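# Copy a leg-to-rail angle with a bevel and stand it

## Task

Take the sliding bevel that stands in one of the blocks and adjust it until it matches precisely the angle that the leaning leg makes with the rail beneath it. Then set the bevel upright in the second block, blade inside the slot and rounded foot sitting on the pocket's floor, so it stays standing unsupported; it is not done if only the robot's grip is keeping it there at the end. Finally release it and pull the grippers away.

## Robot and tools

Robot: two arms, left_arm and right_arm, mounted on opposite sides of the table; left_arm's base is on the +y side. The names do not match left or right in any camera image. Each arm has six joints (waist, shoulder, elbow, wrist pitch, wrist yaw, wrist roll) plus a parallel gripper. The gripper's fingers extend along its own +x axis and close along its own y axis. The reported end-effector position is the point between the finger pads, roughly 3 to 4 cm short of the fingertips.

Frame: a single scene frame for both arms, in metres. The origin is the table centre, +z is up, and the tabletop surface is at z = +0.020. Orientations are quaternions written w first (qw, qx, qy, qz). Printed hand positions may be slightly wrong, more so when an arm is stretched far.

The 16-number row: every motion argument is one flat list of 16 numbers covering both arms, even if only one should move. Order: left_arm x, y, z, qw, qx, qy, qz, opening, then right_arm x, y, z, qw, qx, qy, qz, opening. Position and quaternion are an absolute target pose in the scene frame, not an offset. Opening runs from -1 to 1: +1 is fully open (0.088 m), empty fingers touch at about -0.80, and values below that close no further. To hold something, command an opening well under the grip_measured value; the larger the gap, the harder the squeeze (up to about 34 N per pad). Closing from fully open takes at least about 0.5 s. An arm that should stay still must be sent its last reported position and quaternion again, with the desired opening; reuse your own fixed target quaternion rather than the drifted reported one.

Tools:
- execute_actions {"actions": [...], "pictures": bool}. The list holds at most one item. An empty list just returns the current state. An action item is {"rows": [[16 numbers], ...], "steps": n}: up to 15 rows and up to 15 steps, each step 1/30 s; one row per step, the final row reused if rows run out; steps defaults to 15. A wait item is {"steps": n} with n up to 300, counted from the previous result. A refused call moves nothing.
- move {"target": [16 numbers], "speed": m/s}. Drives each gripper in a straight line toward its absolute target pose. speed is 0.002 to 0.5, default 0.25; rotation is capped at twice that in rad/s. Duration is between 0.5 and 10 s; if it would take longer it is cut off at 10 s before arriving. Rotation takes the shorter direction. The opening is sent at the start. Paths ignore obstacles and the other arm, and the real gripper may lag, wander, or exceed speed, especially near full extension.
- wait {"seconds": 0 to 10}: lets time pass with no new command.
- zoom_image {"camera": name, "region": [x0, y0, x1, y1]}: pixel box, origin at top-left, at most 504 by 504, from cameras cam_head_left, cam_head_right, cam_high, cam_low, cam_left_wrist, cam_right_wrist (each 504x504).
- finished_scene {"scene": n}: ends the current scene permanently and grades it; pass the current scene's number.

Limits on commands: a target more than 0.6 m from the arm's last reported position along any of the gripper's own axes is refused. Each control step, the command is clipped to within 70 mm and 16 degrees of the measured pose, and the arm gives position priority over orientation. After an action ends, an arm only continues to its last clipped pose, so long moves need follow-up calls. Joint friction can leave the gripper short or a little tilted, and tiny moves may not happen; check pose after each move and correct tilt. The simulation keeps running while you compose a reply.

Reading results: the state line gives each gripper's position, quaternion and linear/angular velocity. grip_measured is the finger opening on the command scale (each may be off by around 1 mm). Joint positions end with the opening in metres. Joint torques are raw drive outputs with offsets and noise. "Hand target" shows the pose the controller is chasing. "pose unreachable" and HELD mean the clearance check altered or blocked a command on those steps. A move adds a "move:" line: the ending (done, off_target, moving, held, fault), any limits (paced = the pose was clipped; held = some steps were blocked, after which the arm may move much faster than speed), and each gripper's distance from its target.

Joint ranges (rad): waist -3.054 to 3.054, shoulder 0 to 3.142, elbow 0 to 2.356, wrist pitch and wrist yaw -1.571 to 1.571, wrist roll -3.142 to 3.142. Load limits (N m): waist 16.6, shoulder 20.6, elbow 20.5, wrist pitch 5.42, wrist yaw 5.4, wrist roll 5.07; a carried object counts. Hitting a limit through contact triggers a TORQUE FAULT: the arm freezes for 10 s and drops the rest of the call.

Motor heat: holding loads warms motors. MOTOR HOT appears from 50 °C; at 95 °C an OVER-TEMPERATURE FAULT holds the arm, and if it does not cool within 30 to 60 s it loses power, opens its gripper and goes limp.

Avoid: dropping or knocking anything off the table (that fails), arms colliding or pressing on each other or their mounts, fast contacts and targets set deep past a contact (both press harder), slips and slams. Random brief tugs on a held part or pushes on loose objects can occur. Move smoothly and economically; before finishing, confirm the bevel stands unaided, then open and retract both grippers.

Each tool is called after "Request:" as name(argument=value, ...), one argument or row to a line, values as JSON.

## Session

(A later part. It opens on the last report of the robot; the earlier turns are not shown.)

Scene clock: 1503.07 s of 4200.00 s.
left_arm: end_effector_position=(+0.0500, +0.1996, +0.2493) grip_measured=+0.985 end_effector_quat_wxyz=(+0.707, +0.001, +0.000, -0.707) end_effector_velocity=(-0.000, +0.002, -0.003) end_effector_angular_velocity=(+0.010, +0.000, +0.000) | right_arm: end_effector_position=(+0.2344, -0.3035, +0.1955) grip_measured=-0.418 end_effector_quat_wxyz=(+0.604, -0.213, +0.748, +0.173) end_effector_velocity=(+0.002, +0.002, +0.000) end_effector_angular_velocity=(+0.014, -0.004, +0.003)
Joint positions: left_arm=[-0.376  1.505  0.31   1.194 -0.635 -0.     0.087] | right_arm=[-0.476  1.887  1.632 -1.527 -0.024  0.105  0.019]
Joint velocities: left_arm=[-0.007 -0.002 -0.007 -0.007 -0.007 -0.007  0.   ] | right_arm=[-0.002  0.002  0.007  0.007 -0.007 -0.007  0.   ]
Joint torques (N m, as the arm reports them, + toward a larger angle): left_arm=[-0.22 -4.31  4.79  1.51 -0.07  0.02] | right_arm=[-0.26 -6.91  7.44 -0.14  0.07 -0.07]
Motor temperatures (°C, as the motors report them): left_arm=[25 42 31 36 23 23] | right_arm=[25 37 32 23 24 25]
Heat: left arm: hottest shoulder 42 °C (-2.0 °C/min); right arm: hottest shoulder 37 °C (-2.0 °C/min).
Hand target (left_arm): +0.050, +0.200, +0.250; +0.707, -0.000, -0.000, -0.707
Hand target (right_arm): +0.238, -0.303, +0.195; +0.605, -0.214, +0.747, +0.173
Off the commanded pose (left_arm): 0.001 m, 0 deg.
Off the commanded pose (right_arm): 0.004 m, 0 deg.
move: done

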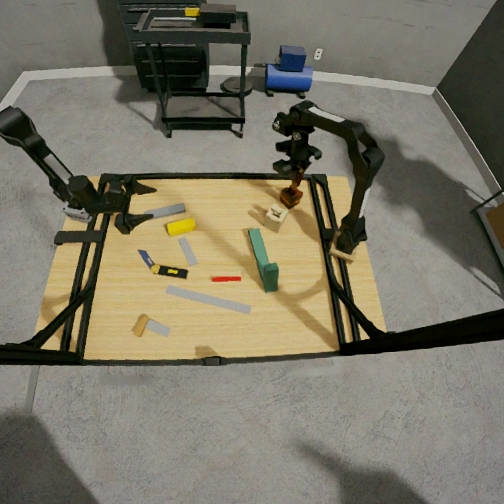

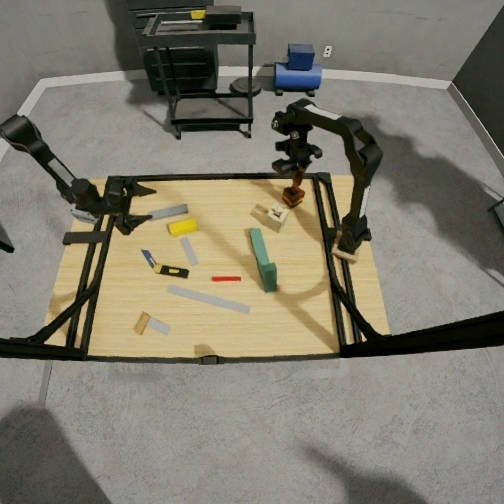

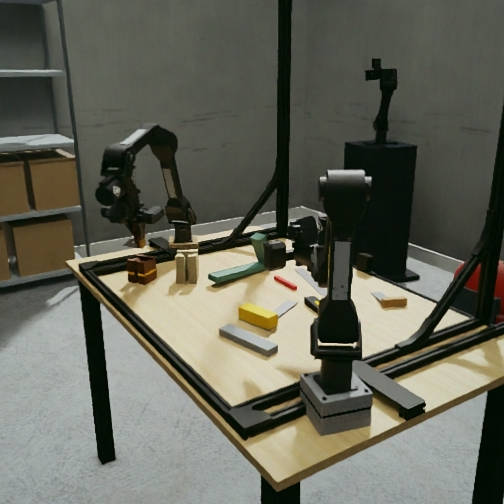

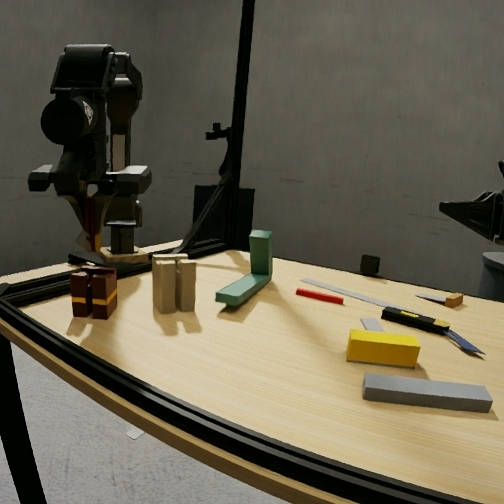

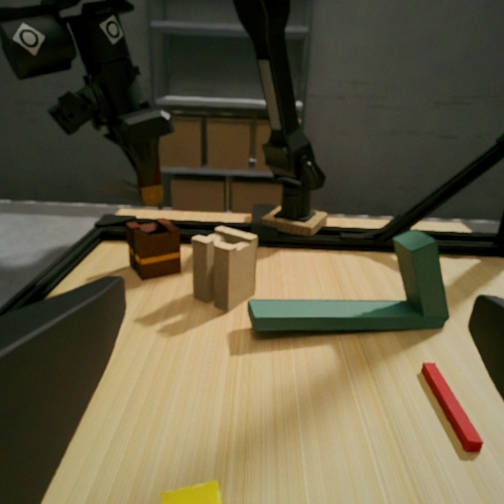

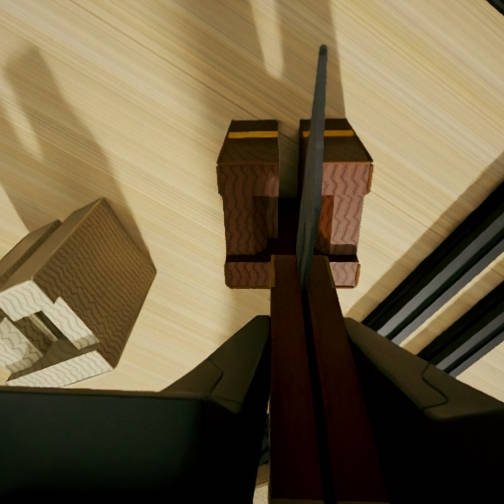

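Request:
move(
  target=[0.05,0.2,0.25,0.707,0,0,-0.707,1, 0.2425,-0.3025,0.184,0.6049,-0.2142,0.7470,0.1734,-1.0],
  speed=0.015,
)

Request:
zoom_image(
  camera="cam_right_wrist",
  region=[180,90,420,330],
)

Request:
zoom_image(
  camera="cam_low",
  region=[40,170,160,330],
)

Scene clock: 1538.43 s of 4200.00 s.
left_arm: end_effector_position=(+0.0501, +0.1997, +0.2494) grip_measured=+0.985 end_effector_quat_wxyz=(+0.707, +0.001, +0.000, -0.707) end_effector_velocity=(+0.003, +0.001, -0.001) end_effector_angular_velocity=(+0.006, +0.003, +0.020) | right_arm: end_effector_position=(+0.2422, -0.3007, +0.1892) grip_measured=-0.418 end_effector_quat_wxyz=(+0.611, -0.212, +0.742, +0.176) end_effector_velocity=(-0.002, -0.001, -0.001) end_effector_angular_velocity=(-0.001, +0.015, +0.003)
Joint positions: left_arm=[-0.376  1.505  0.309  1.193 -0.636 -0.     0.087] | right_arm=[-0.483  1.903  1.631 -1.491 -0.022  0.096  0.019]
Joint velocities: left_arm=[-0.002 -0.002 -0.002 -0.007 -0.022 -0.007 -0.   ] | right_arm=[-0.002  0.002 -0.002 -0.007 -0.007 -0.007 -0.   ]
Joint torques (N m, as the arm reports them, + toward a larger angle): left_arm=[-0.14 -4.23  4.86  1.5  -0.06  0.02] | right_arm=[-0.29 -7.1   4.85 -0.07  0.08 -0.11]
Motor temperatures (°C, as the motors report them): left_arm=[25 41 31 37 23 23] | right_arm=[25 37 33 23 24 25]
Heat: left arm: hottest shoulder 41 °C (-2.0 °C/min); right arm: hottest shoulder 37 °C (-1.0 °C/min).
Hand target (left_arm): +0.050, +0.200, +0.250; +0.707, -0.000, -0.000, -0.707
Hand target (right_arm): +0.242, -0.303, +0.184; +0.605, -0.214, +0.747, +0.173
Off the commanded pose (left_arm): 0.001 m, 0 deg.
Off the commanded pose (right_arm): 0.005 m, 1 deg.
move: done

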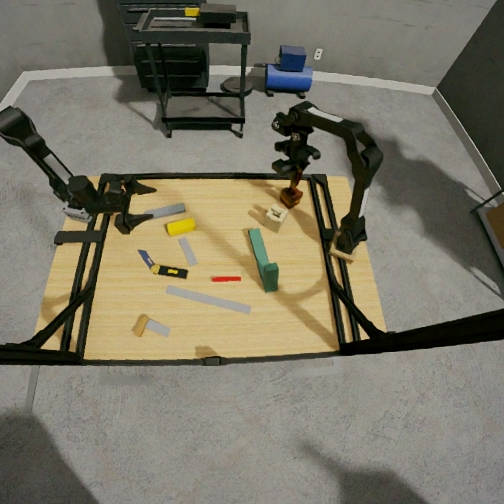

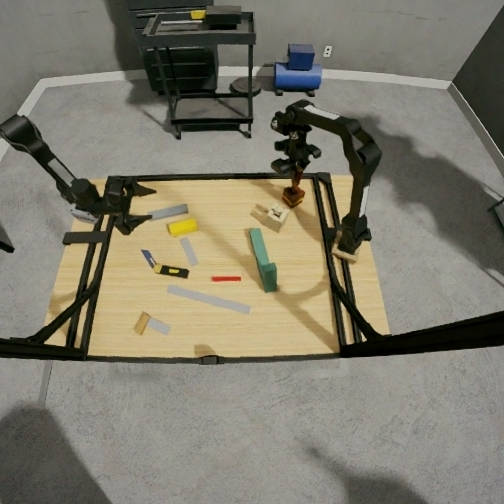

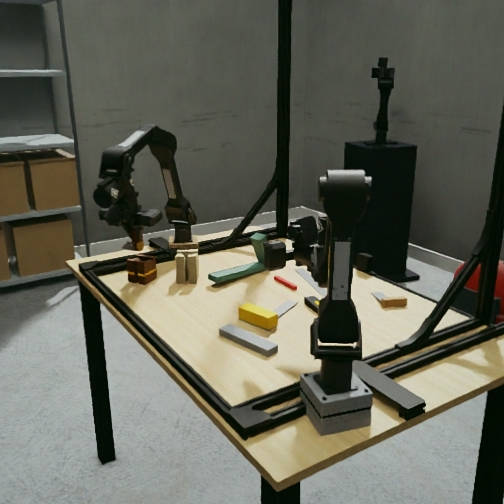

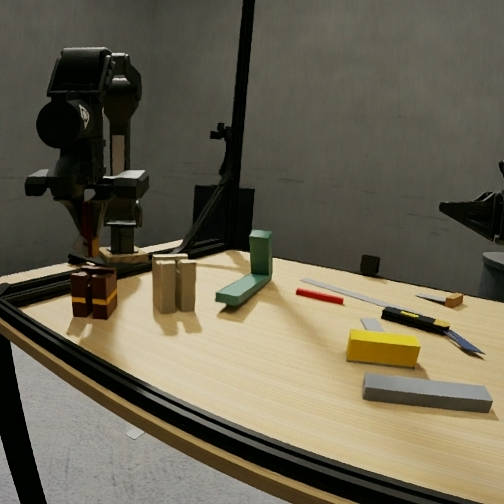

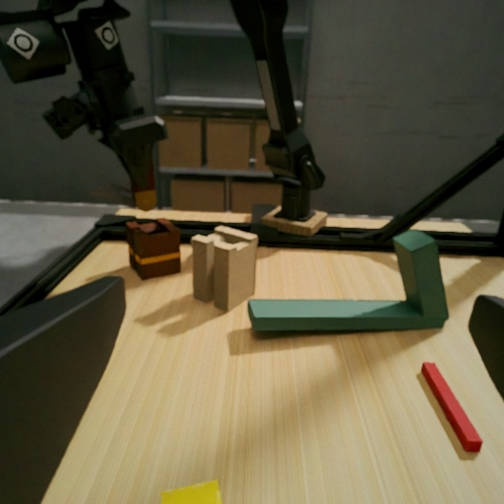

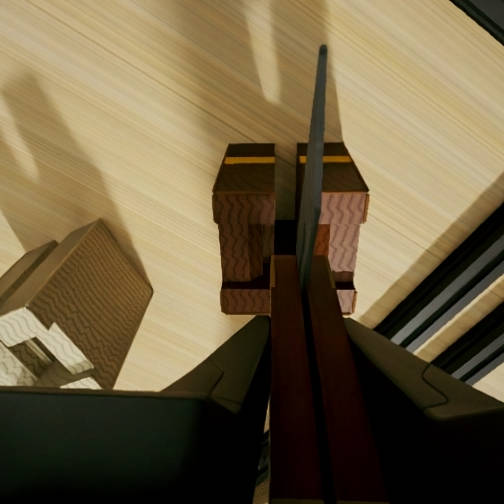

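Region (180, 90, 420, 330) of cam_right_wrist's 504x504 image, scaled by 2.100, with more detail than that image has.

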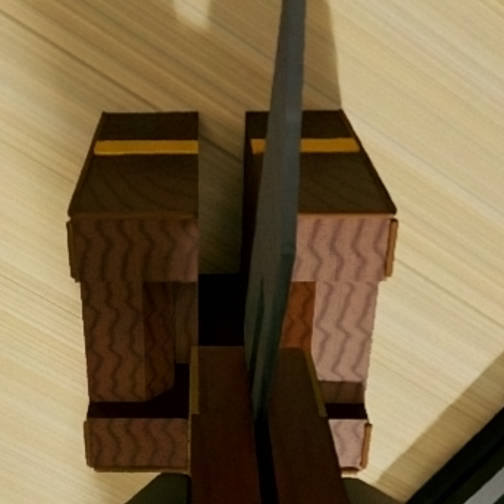

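Region (40, 170, 160, 330) of cam_low's 504x504 image, scaled by 3.150, with more detail than that image has; it fills the left 378 columns of this view, and the rest is white.

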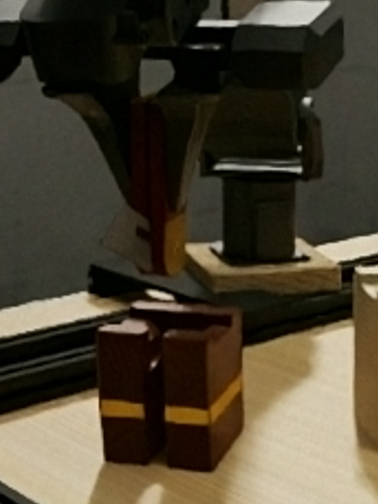

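Request:
execute_actions(
  actions=[],
)

Scene clock: 1564.17 s of 4200.00 s.
left_arm: end_effector_position=(+0.0500, +0.1999, +0.2493) grip_measured=+0.985 end_effector_quat_wxyz=(+0.707, +0.001, +0.000, -0.707) end_effector_velocity=(+0.001, +0.001, +0.000) end_effector_angular_velocity=(+0.002, +0.006, +0.005) | right_arm: end_effector_position=(+0.2421, -0.3012, +0.1873) grip_measured=-0.418 end_effector_quat_wxyz=(+0.609, -0.212, +0.744, +0.176) end_effector_velocity=(-0.003, +0.001, +0.001) end_effector_angular_velocity=(+0.014, +0.020, +0.000)
Joint positions: left_arm=[-0.377  1.504  0.309  1.193 -0.636  0.     0.087] | right_arm=[-0.484  1.907  1.628 -1.49  -0.022  0.095  0.019]
Joint velocities: left_arm=[-0.002 -0.007 -0.002 -0.007 -0.007 -0.007 -0.   ] | right_arm=[-0.002 -0.002 -0.002 -0.007 -0.022 -0.007  0.   ]
Joint torques (N m, as the arm reports them, + toward a larger angle): left_arm=[-0.11 -4.19  4.88  1.51 -0.07  0.02] | right_arm=[-0.23 -7.57  5.19 -0.1   0.07 -0.08]
Motor temperatures (°C, as the motors report them): left_arm=[25 40 31 37 23 23] | right_arm=[25 37 31 23 24 25]
Heat: left arm: hottest shoulder 40 °C (-2.0 °C/min); right arm: hottest shoulder 37 °C (+0.0 °C/min).
Hand target (left_arm): +0.050, +0.200, +0.250; +0.707, +0.000, -0.000, -0.707
Hand target (right_arm): +0.242, -0.303, +0.184; +0.605, -0.214, +0.747, +0.173
Off the commanded pose (left_arm): 0.001 m, 0 deg.
Off the commanded pose (right_arm): 0.004 m, 1 deg.
Steps of this call (steps 1 to 772: nothing new was sent). Readings (end_effector_position):
1: left_arm (+0.0501, +0.1997, +0.2494) | right_arm (+0.2422, -0.3007, +0.1891)
2: left_arm (+0.0501, +0.1997, +0.2494) | right_arm (+0.2422, -0.3007, +0.1891)
4: left_arm (+0.0501, +0.1997, +0.2494) | right_arm (+0.2422, -0.3007, +0.1891)
8: left_arm (+0.0501, +0.1997, +0.2494) | right_arm (+0.2422, -0.3007, +0.1891)
772: the state above

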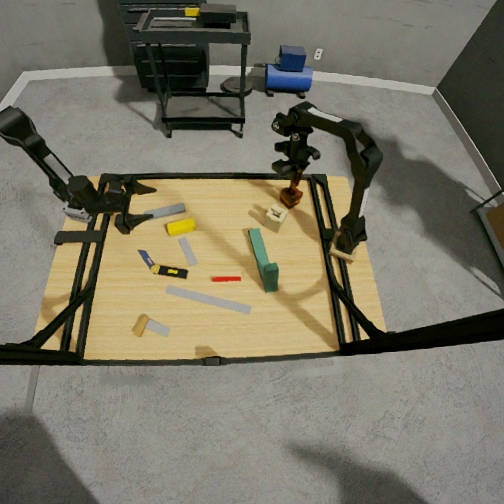

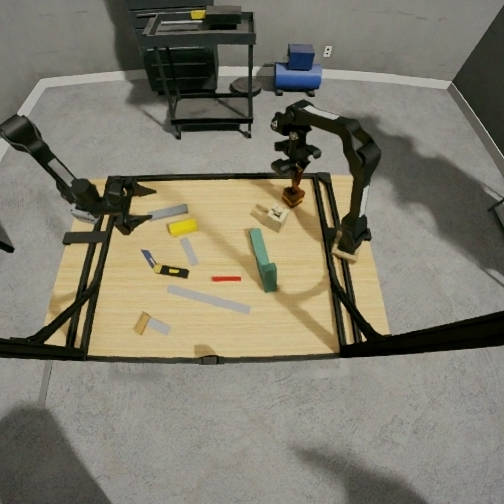

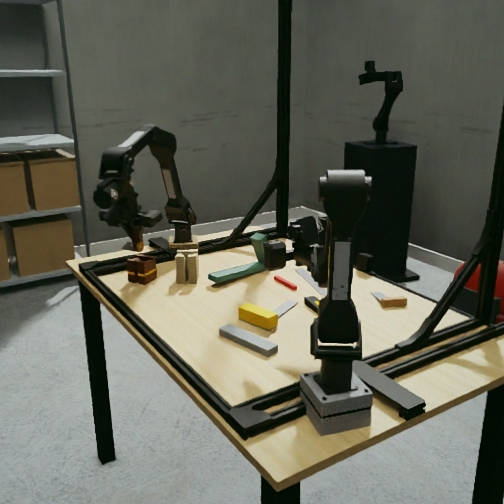

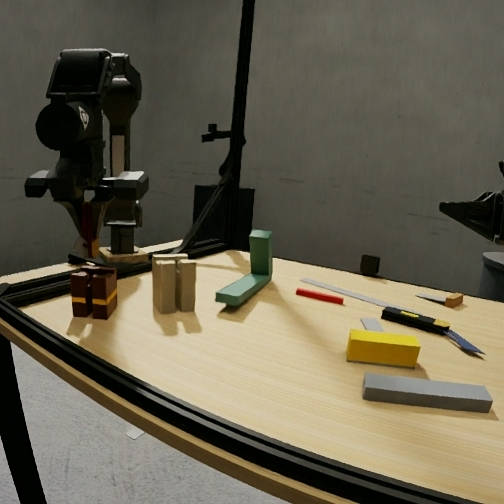

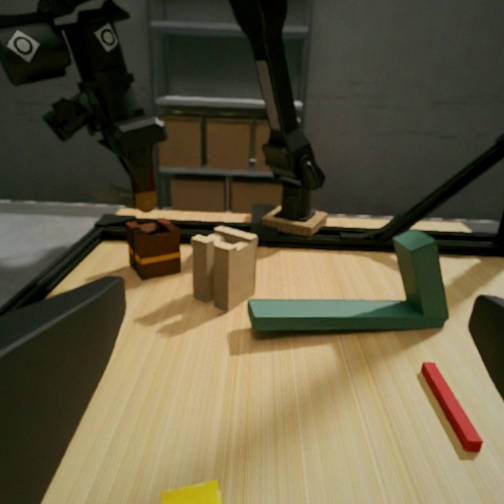

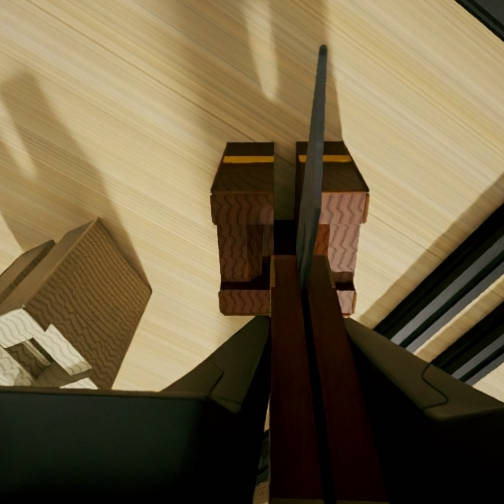

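Request:
move(
  target=[0.05,0.2,0.25,0.707,0,0,-0.707,1, 0.2425,-0.3025,0.174,0.6049,-0.2142,0.7470,0.1734,-1],
  speed=0.01,
)

Request:
zoom_image(
  camera="cam_right_wrist",
  region=[190,100,390,340],
)

Request:
zoom_image(
  camera="cam_left_wrist",
  region=[80,140,230,300],
)

Scene clock: 1572.67 s of 4200.00 s.
left_arm: end_effector_position=(+0.0500, +0.1999, +0.2493) grip_measured=+0.985 end_effector_quat_wxyz=(+0.707, +0.001, +0.000, -0.707) end_effector_velocity=(-0.002, -0.000, -0.001) end_effector_angular_velocity=(+0.006, +0.003, -0.010) | right_arm: end_effector_position=(+0.2427, -0.3008, +0.1785) grip_measured=-0.418 end_effector_quat_wxyz=(+0.610, -0.212, +0.743, +0.176) end_effector_velocity=(+0.002, -0.001, -0.000) end_effector_angular_velocity=(-0.002, -0.011, -0.008)
Joint positions: left_arm=[-0.377  1.504  0.309  1.193 -0.636  0.     0.087] | right_arm=[-0.484  1.908  1.595 -1.452 -0.022  0.095  0.019]
Joint velocities: left_arm=[-0.002  0.002  0.002 -0.007  0.007 -0.007 -0.   ] | right_arm=[-0.002 -0.002 -0.002  0.007  0.007  0.007  0.   ]
Joint torques (N m, as the arm reports them, + toward a larger angle): left_arm=[-0.12 -4.16  4.89  1.51 -0.05  0.  ] | right_arm=[-0.2  -7.36  4.85 -0.07  0.05 -0.07]
Motor temperatures (°C, as the motors report them): left_arm=[25 40 31 37 23 23] | right_arm=[25 38 31 23 24 25]
Heat: left arm: hottest shoulder 40 °C (-2.0 °C/min); right arm: hottest shoulder 38 °C (+1.0 °C/min).
Hand target (left_arm): +0.050, +0.200, +0.250; +0.707, -0.000, -0.000, -0.707
Hand target (right_arm): +0.242, -0.303, +0.174; +0.605, -0.214, +0.747, +0.173
Off the commanded pose (left_arm): 0.001 m, 0 deg.
Off the commanded pose (right_arm): 0.005 m, 1 deg.
move: done

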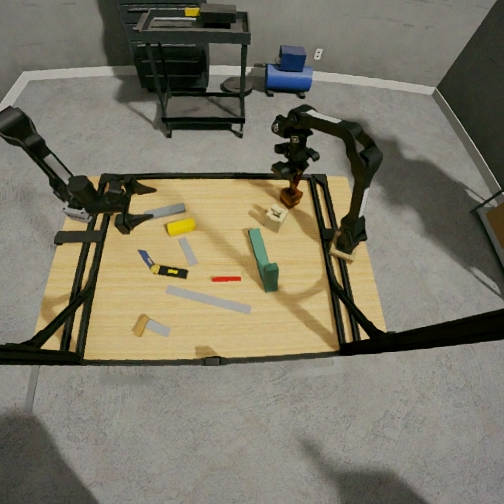

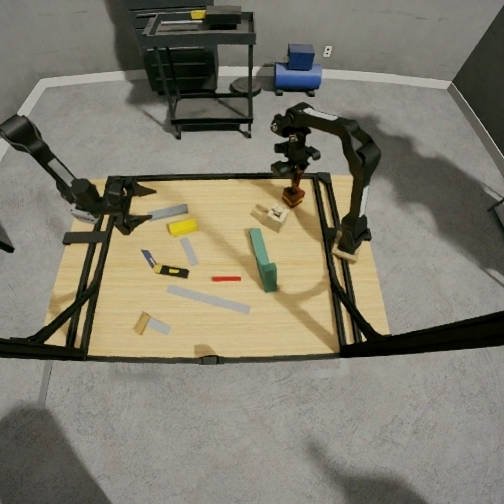

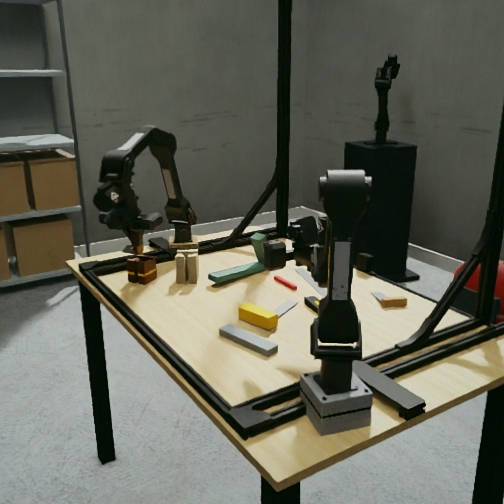

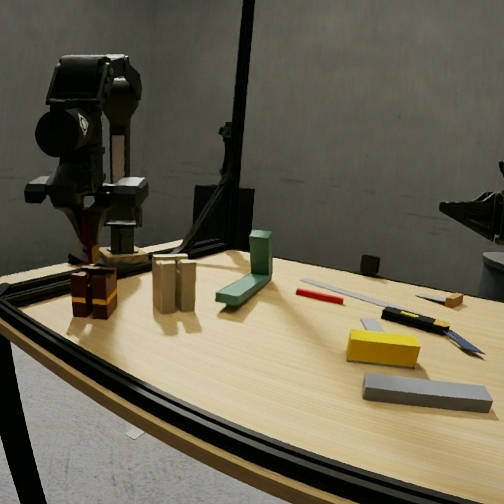

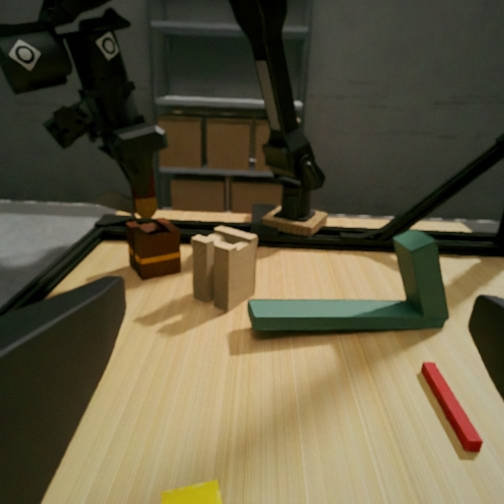

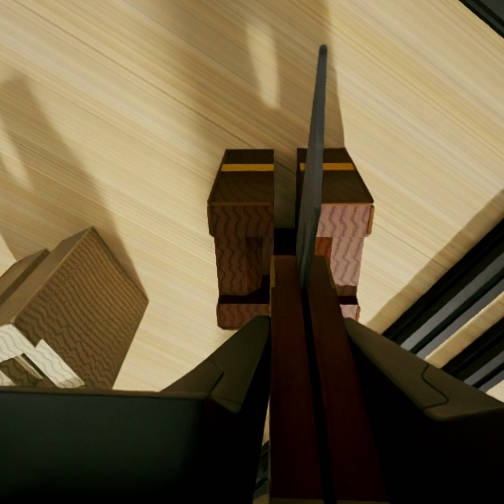

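Region (190, 100, 390, 340) of cam_right_wrist's 504x504 image, scaled by 2.100, with more detail than that image has.

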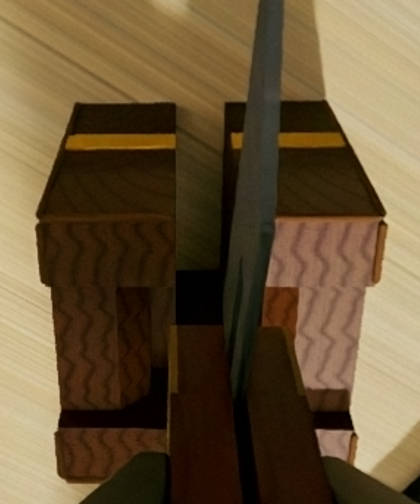

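Region (80, 140, 230, 300) of cam_left_wrist's 504x504 image, scaled by 3.150, with more detail than that image has; it fills the left 472 columns of this view, and the rest is white.

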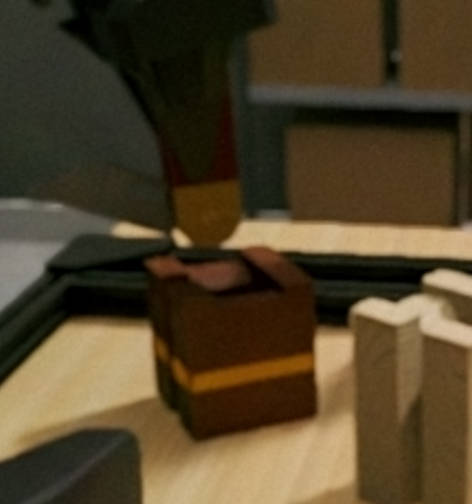

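Request:
move(
  target=[0.05,0.2,0.25,0.707,0,0,-0.707,1, 0.2408,-0.2997,0.174,0.6049,-0.2142,0.7470,0.1734,-1],
  speed=0.006,
)

Request:
zoom_image(
  camera="cam_right_wrist",
  region=[190,100,390,340],
)

Scene clock: 1633.37 s of 4200.00 s.
left_arm: end_effector_position=(+0.0500, +0.2000, +0.2493) grip_measured=+0.985 end_effector_quat_wxyz=(+0.707, +0.001, +0.000, -0.707) end_effector_velocity=(-0.001, +0.001, +0.001) end_effector_angular_velocity=(-0.006, -0.003, -0.000) | right_arm: end_effector_position=(+0.2415, -0.3007, +0.1752) grip_measured=-0.418 end_effector_quat_wxyz=(+0.606, -0.214, +0.746, +0.174) end_effector_velocity=(-0.002, -0.001, +0.001) end_effector_angular_velocity=(+0.005, +0.013, +0.018)
Joint positions: left_arm=[-0.377  1.504  0.308  1.193 -0.636 -0.     0.087] | right_arm=[-0.481  1.915  1.589 -1.45  -0.021  0.097  0.019]
Joint velocities: left_arm=[-0.007 -0.002 -0.002  0.007 -0.007  0.007  0.   ] | right_arm=[-0.002 -0.002 -0.002 -0.007 -0.007 -0.022 -0.   ]
Joint torques (N m, as the arm reports them, + toward a larger angle): left_arm=[-0.08 -4.14  4.92  1.52 -0.03  0.01] | right_arm=[ 0.33 -8.02  5.73 -0.17 -0.04  0.13]
Motor temperatures (°C, as the motors report them): left_arm=[25 39 31 37 23 23] | right_arm=[25 38 30 23 24 25]
Heat: left arm: hottest shoulder 39 °C (-1.0 °C/min); right arm: hottest shoulder 38 °C (+0.0 °C/min).
Hand target (left_arm): +0.050, +0.200, +0.250; +0.707, -0.000, +0.000, -0.707
Hand target (right_arm): +0.241, -0.300, +0.174; +0.605, -0.214, +0.747, +0.173
Off the commanded pose (left_arm): 0.001 m, 0 deg.
Off the commanded pose (right_arm): 0.002 m, 0 deg.
move: done

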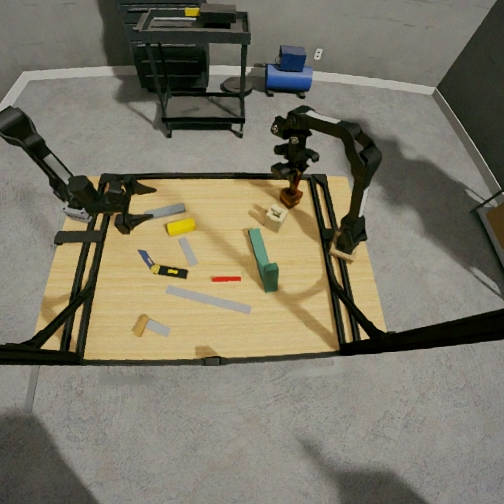

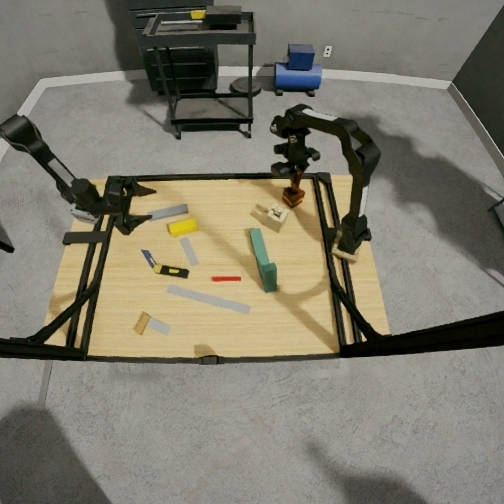

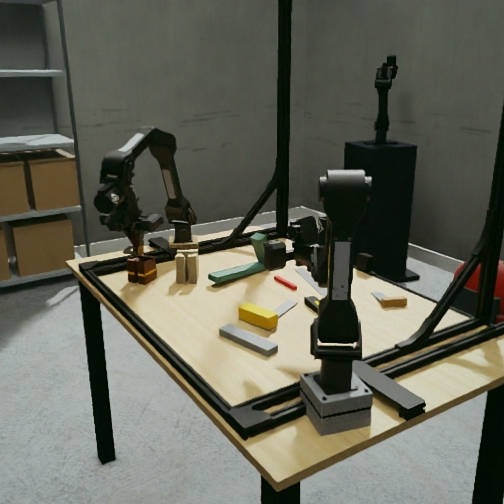

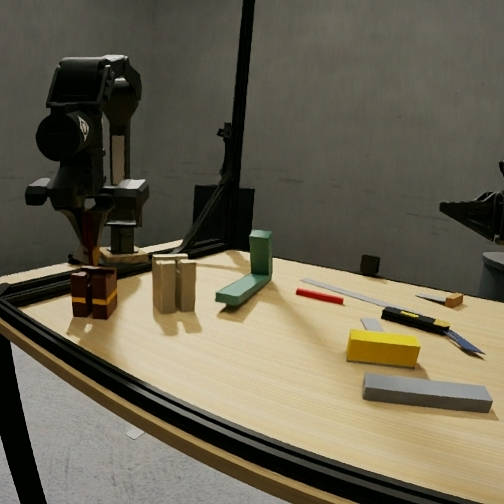

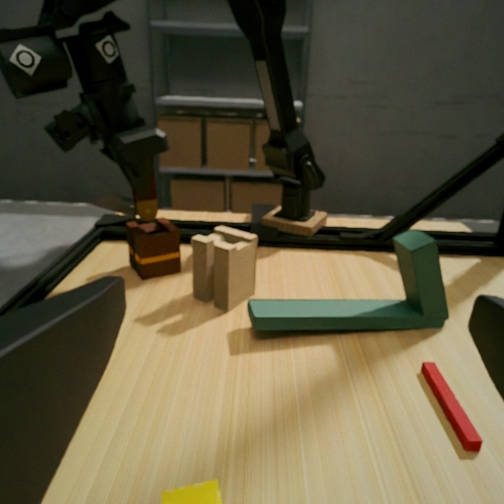

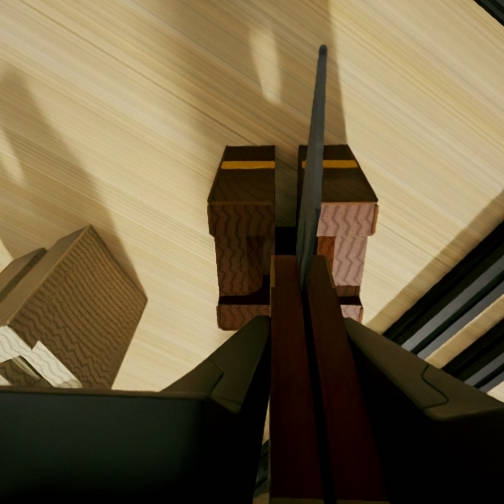

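Region (190, 100, 390, 340) of cam_right_wrist's 504x504 image, scaled by 2.100, with more detail than that image has.

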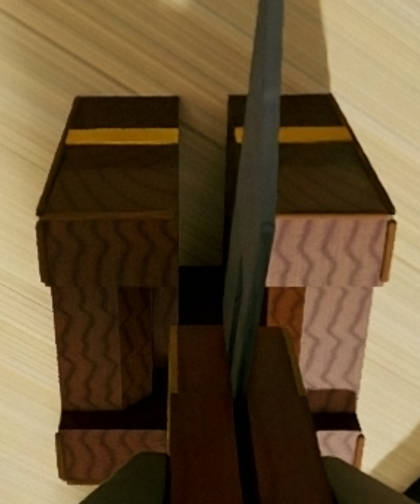

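Request:
move(
  target=[0.05,0.2,0.25,0.707,0,0,-0.707,1, 0.2400,-0.2981,0.172,0.6049,-0.2142,0.7470,0.1734,-1],
  speed=0.006,
)

Request:
zoom_image(
  camera="cam_right_wrist",
  region=[190,100,390,340],
)

Request:
zoom_image(
  camera="cam_left_wrist",
  region=[80,140,230,300],
)

Scene clock: 1654.53 s of 4200.00 s.
left_arm: end_effector_position=(+0.0500, +0.2000, +0.2493) grip_measured=+0.985 end_effector_quat_wxyz=(+0.707, +0.001, +0.000, -0.707) end_effector_velocity=(+0.003, +0.001, -0.003) end_effector_angular_velocity=(+0.010, +0.015, +0.020) | right_arm: end_effector_position=(+0.2414, -0.2988, +0.1744) grip_measured=-0.418 end_effector_quat_wxyz=(+0.608, -0.214, +0.745, +0.174) end_effector_velocity=(+0.001, +0.002, +0.001) end_effector_angular_velocity=(+0.014, -0.004, +0.003)
Joint positions: left_arm=[-0.377  1.504  0.308  1.193 -0.636 -0.     0.087] | right_arm=[-0.476  1.916  1.589 -1.444 -0.021  0.103  0.019]
Joint velocities: left_arm=[-0.002  0.002 -0.002 -0.007 -0.022 -0.022 -0.   ] | right_arm=[-0.002 -0.002  0.002  0.007 -0.007 -0.007 -0.   ]
Joint torques (N m, as the arm reports them, + toward a larger angle): left_arm=[-0.08 -4.11  4.94  1.53 -0.04  0.02] | right_arm=[ 0.34 -7.99  5.19 -0.07 -0.09  0.11]
Motor temperatures (°C, as the motors report them): left_arm=[25 39 31 37 23 23] | right_arm=[25 39 31 23 24 25]
Heat: left arm: hottest shoulder 39 °C (-1.0 °C/min); right arm: hottest shoulder 39 °C (+1.0 °C/min).
Hand target (left_arm): +0.050, +0.200, +0.250; +0.707, -0.000, -0.000, -0.707
Hand target (right_arm): +0.240, -0.298, +0.172; +0.605, -0.214, +0.747, +0.173
Off the commanded pose (left_arm): 0.001 m, 0 deg.
Off the commanded pose (right_arm): 0.003 m, 0 deg.
move: done

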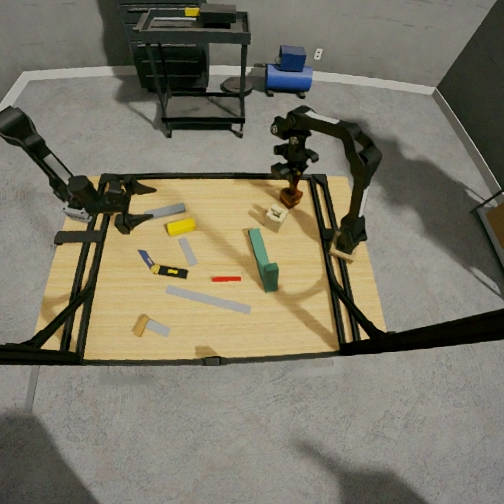

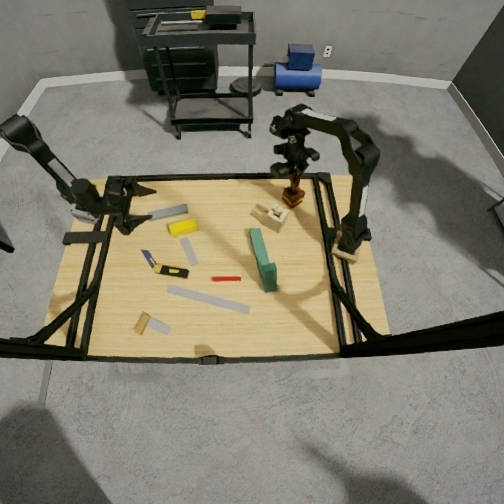

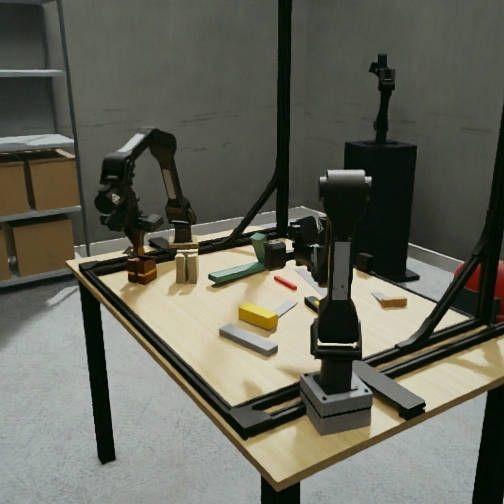

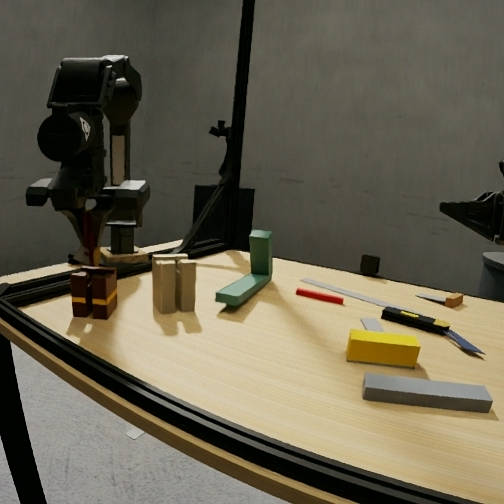

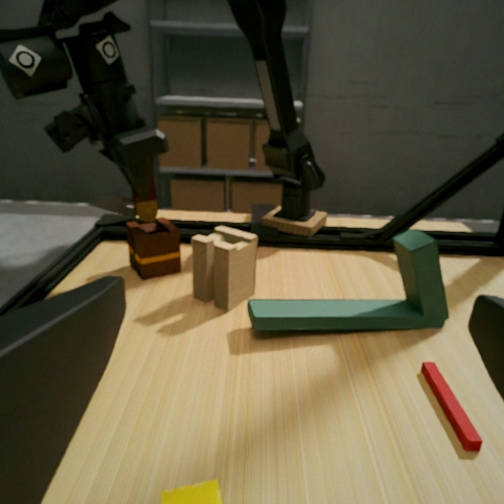

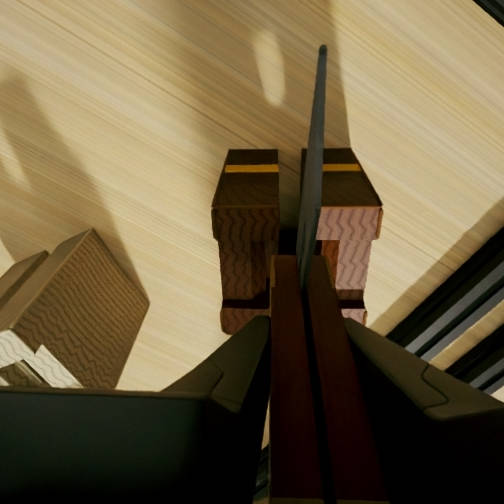

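Region (190, 100, 390, 340) of cam_right_wrist's 504x504 image, scaled by 2.100, with more detail than that image has.

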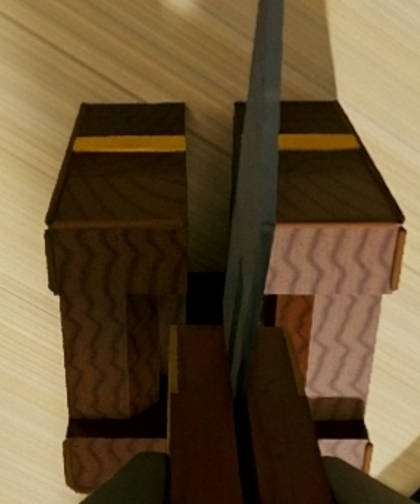

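Region (80, 140, 230, 300) of cam_left_wrist's 504x504 image, scaled by 3.150, with more detail than that image has; it fills the left 472 columns of this view, and the rest is white.

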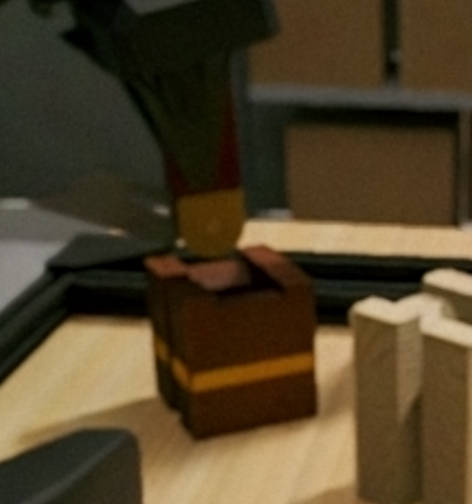

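Request:
zoom_image(
  camera="cam_left_wrist",
  region=[115,185,195,285],
)

Request:
zoom_image(
  camera="cam_low",
  region=[50,220,140,330],
)

Region (115, 185, 195, 285) of cam_left_wrist's 504x504 image, scaled by 5.040, with more detail than that image has; it fills the left 403 columns of this view, and the rest is white.

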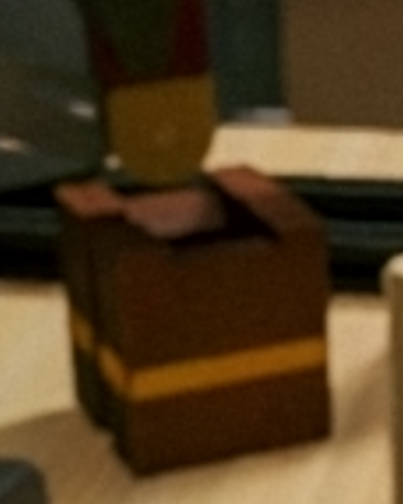

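Region (50, 220, 140, 330) of cam_low's 504x504 image, scaled by 4.582, with more detail than that image has; it fills the left 412 columns of this view, and the rest is white.

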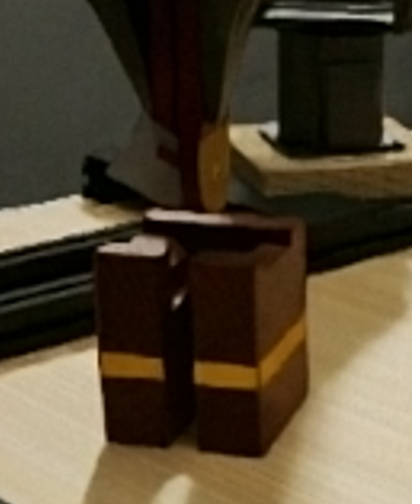

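Request:
move(
  target=[0.09,-0.03,0.17,0.875,0,0,-0.485,1, 0.2400,-0.2981,0.172,0.6049,-0.2142,0.7470,0.1734,-1],
  speed=0.15,
)

Scene clock: 1716.93 s of 4200.00 s.
left_arm: end_effector_position=(+0.0865, -0.0293, +0.1738) grip_measured=+0.985 end_effector_quat_wxyz=(+0.873, -0.004, -0.000, -0.488) end_effector_velocity=(+0.001, +0.002, -0.004) end_effector_angular_velocity=(+0.017, -0.002, +0.020) | right_arm: end_effector_position=(+0.2406, -0.2986, +0.1723) grip_measured=-0.418 end_effector_quat_wxyz=(+0.605, -0.214, +0.747, +0.173) end_effector_velocity=(-0.005, -0.006, +0.003) end_effector_angular_velocity=(-0.024, +0.021, +0.006)
Joint positions: left_arm=[-0.122  2.447  1.362  1.093 -0.934 -0.     0.087] | right_arm=[-0.474  1.92   1.585 -1.443 -0.021  0.105  0.019]
Joint velocities: left_arm=[-0.002  0.002  0.002 -0.022 -0.022 -0.007 -0.   ] | right_arm=[-0.002 -0.002  0.002 -0.037  0.007 -0.007 -0.   ]
Joint torques (N m, as the arm reports them, + toward a larger angle): left_arm=[ 0.24 -9.39  6.16  1.2  -0.1   0.01] | right_arm=[ 0.2  -8.48  5.62 -0.14 -0.08  0.06]
Motor temperatures (°C, as the motors report them): left_arm=[25 38 31 37 23 23] | right_arm=[25 40 30 23 24 25]
Heat: left arm: hottest shoulder 38 °C (-1.0 °C/min); right arm: hottest shoulder 40 °C (+1.0 °C/min).
Hand target (left_arm): +0.088, -0.031, +0.170; +0.875, -0.001, -0.000, -0.485
Hand target (right_arm): +0.240, -0.298, +0.172; +0.605, -0.214, +0.747, +0.173
Off the commanded pose (left_arm): 0.005 m, 1 deg.
Off the commanded pose (right_arm): 0.001 m, 0 deg.
move: done

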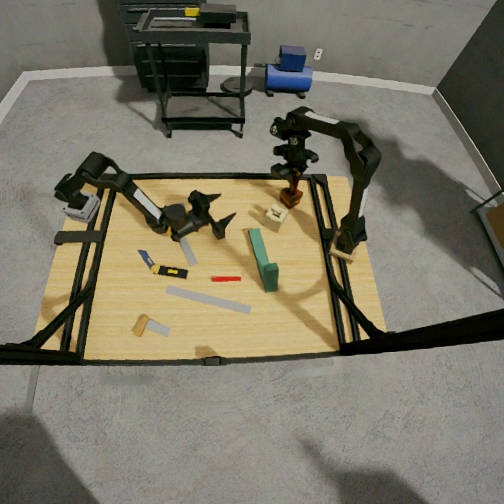

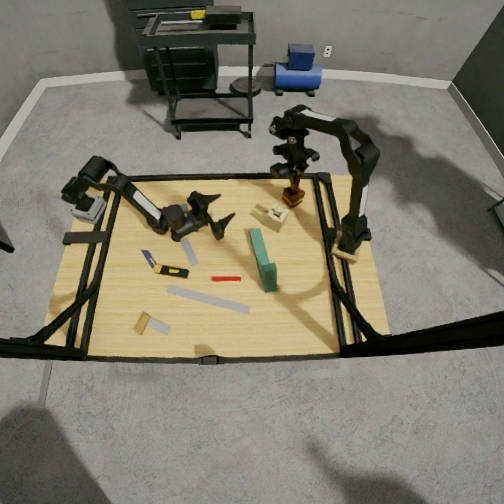

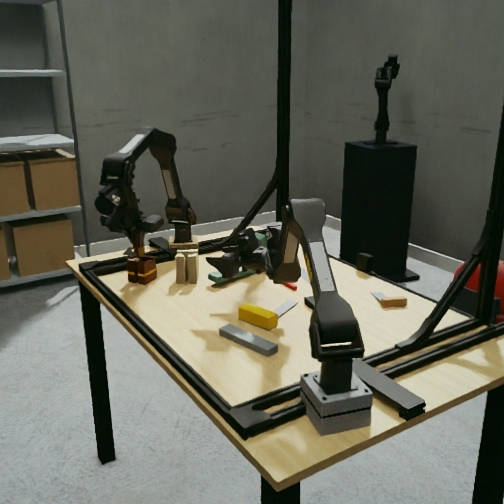

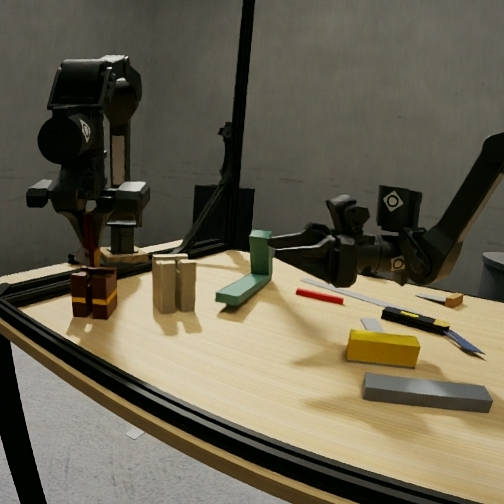

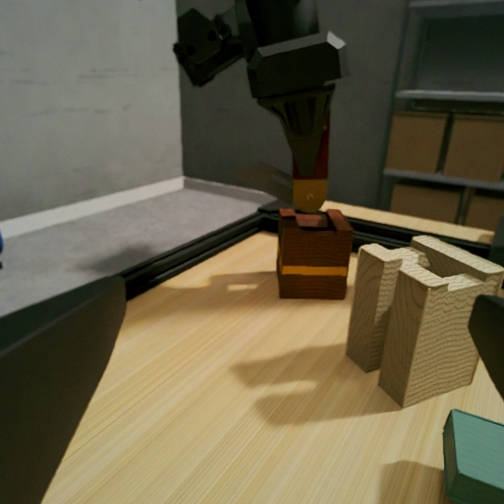

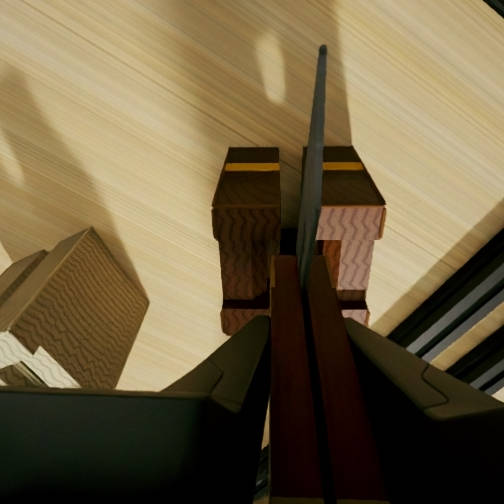

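Request:
zoom_image(
  camera="cam_left_wrist",
  region=[230,100,390,310],
)

Region (230, 100, 390, 310) of cam_left_wrist's 504x504 image, scaled by 2.400, with more detail than that image has; it fills the left 384 columns of this view, and the rest is white.

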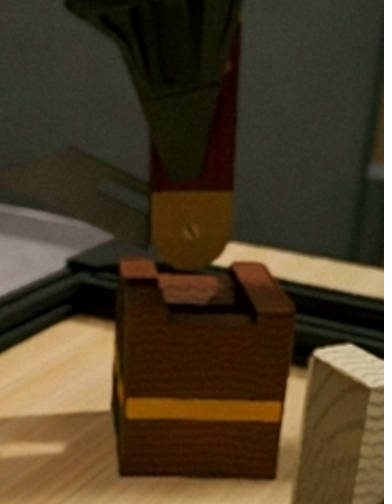

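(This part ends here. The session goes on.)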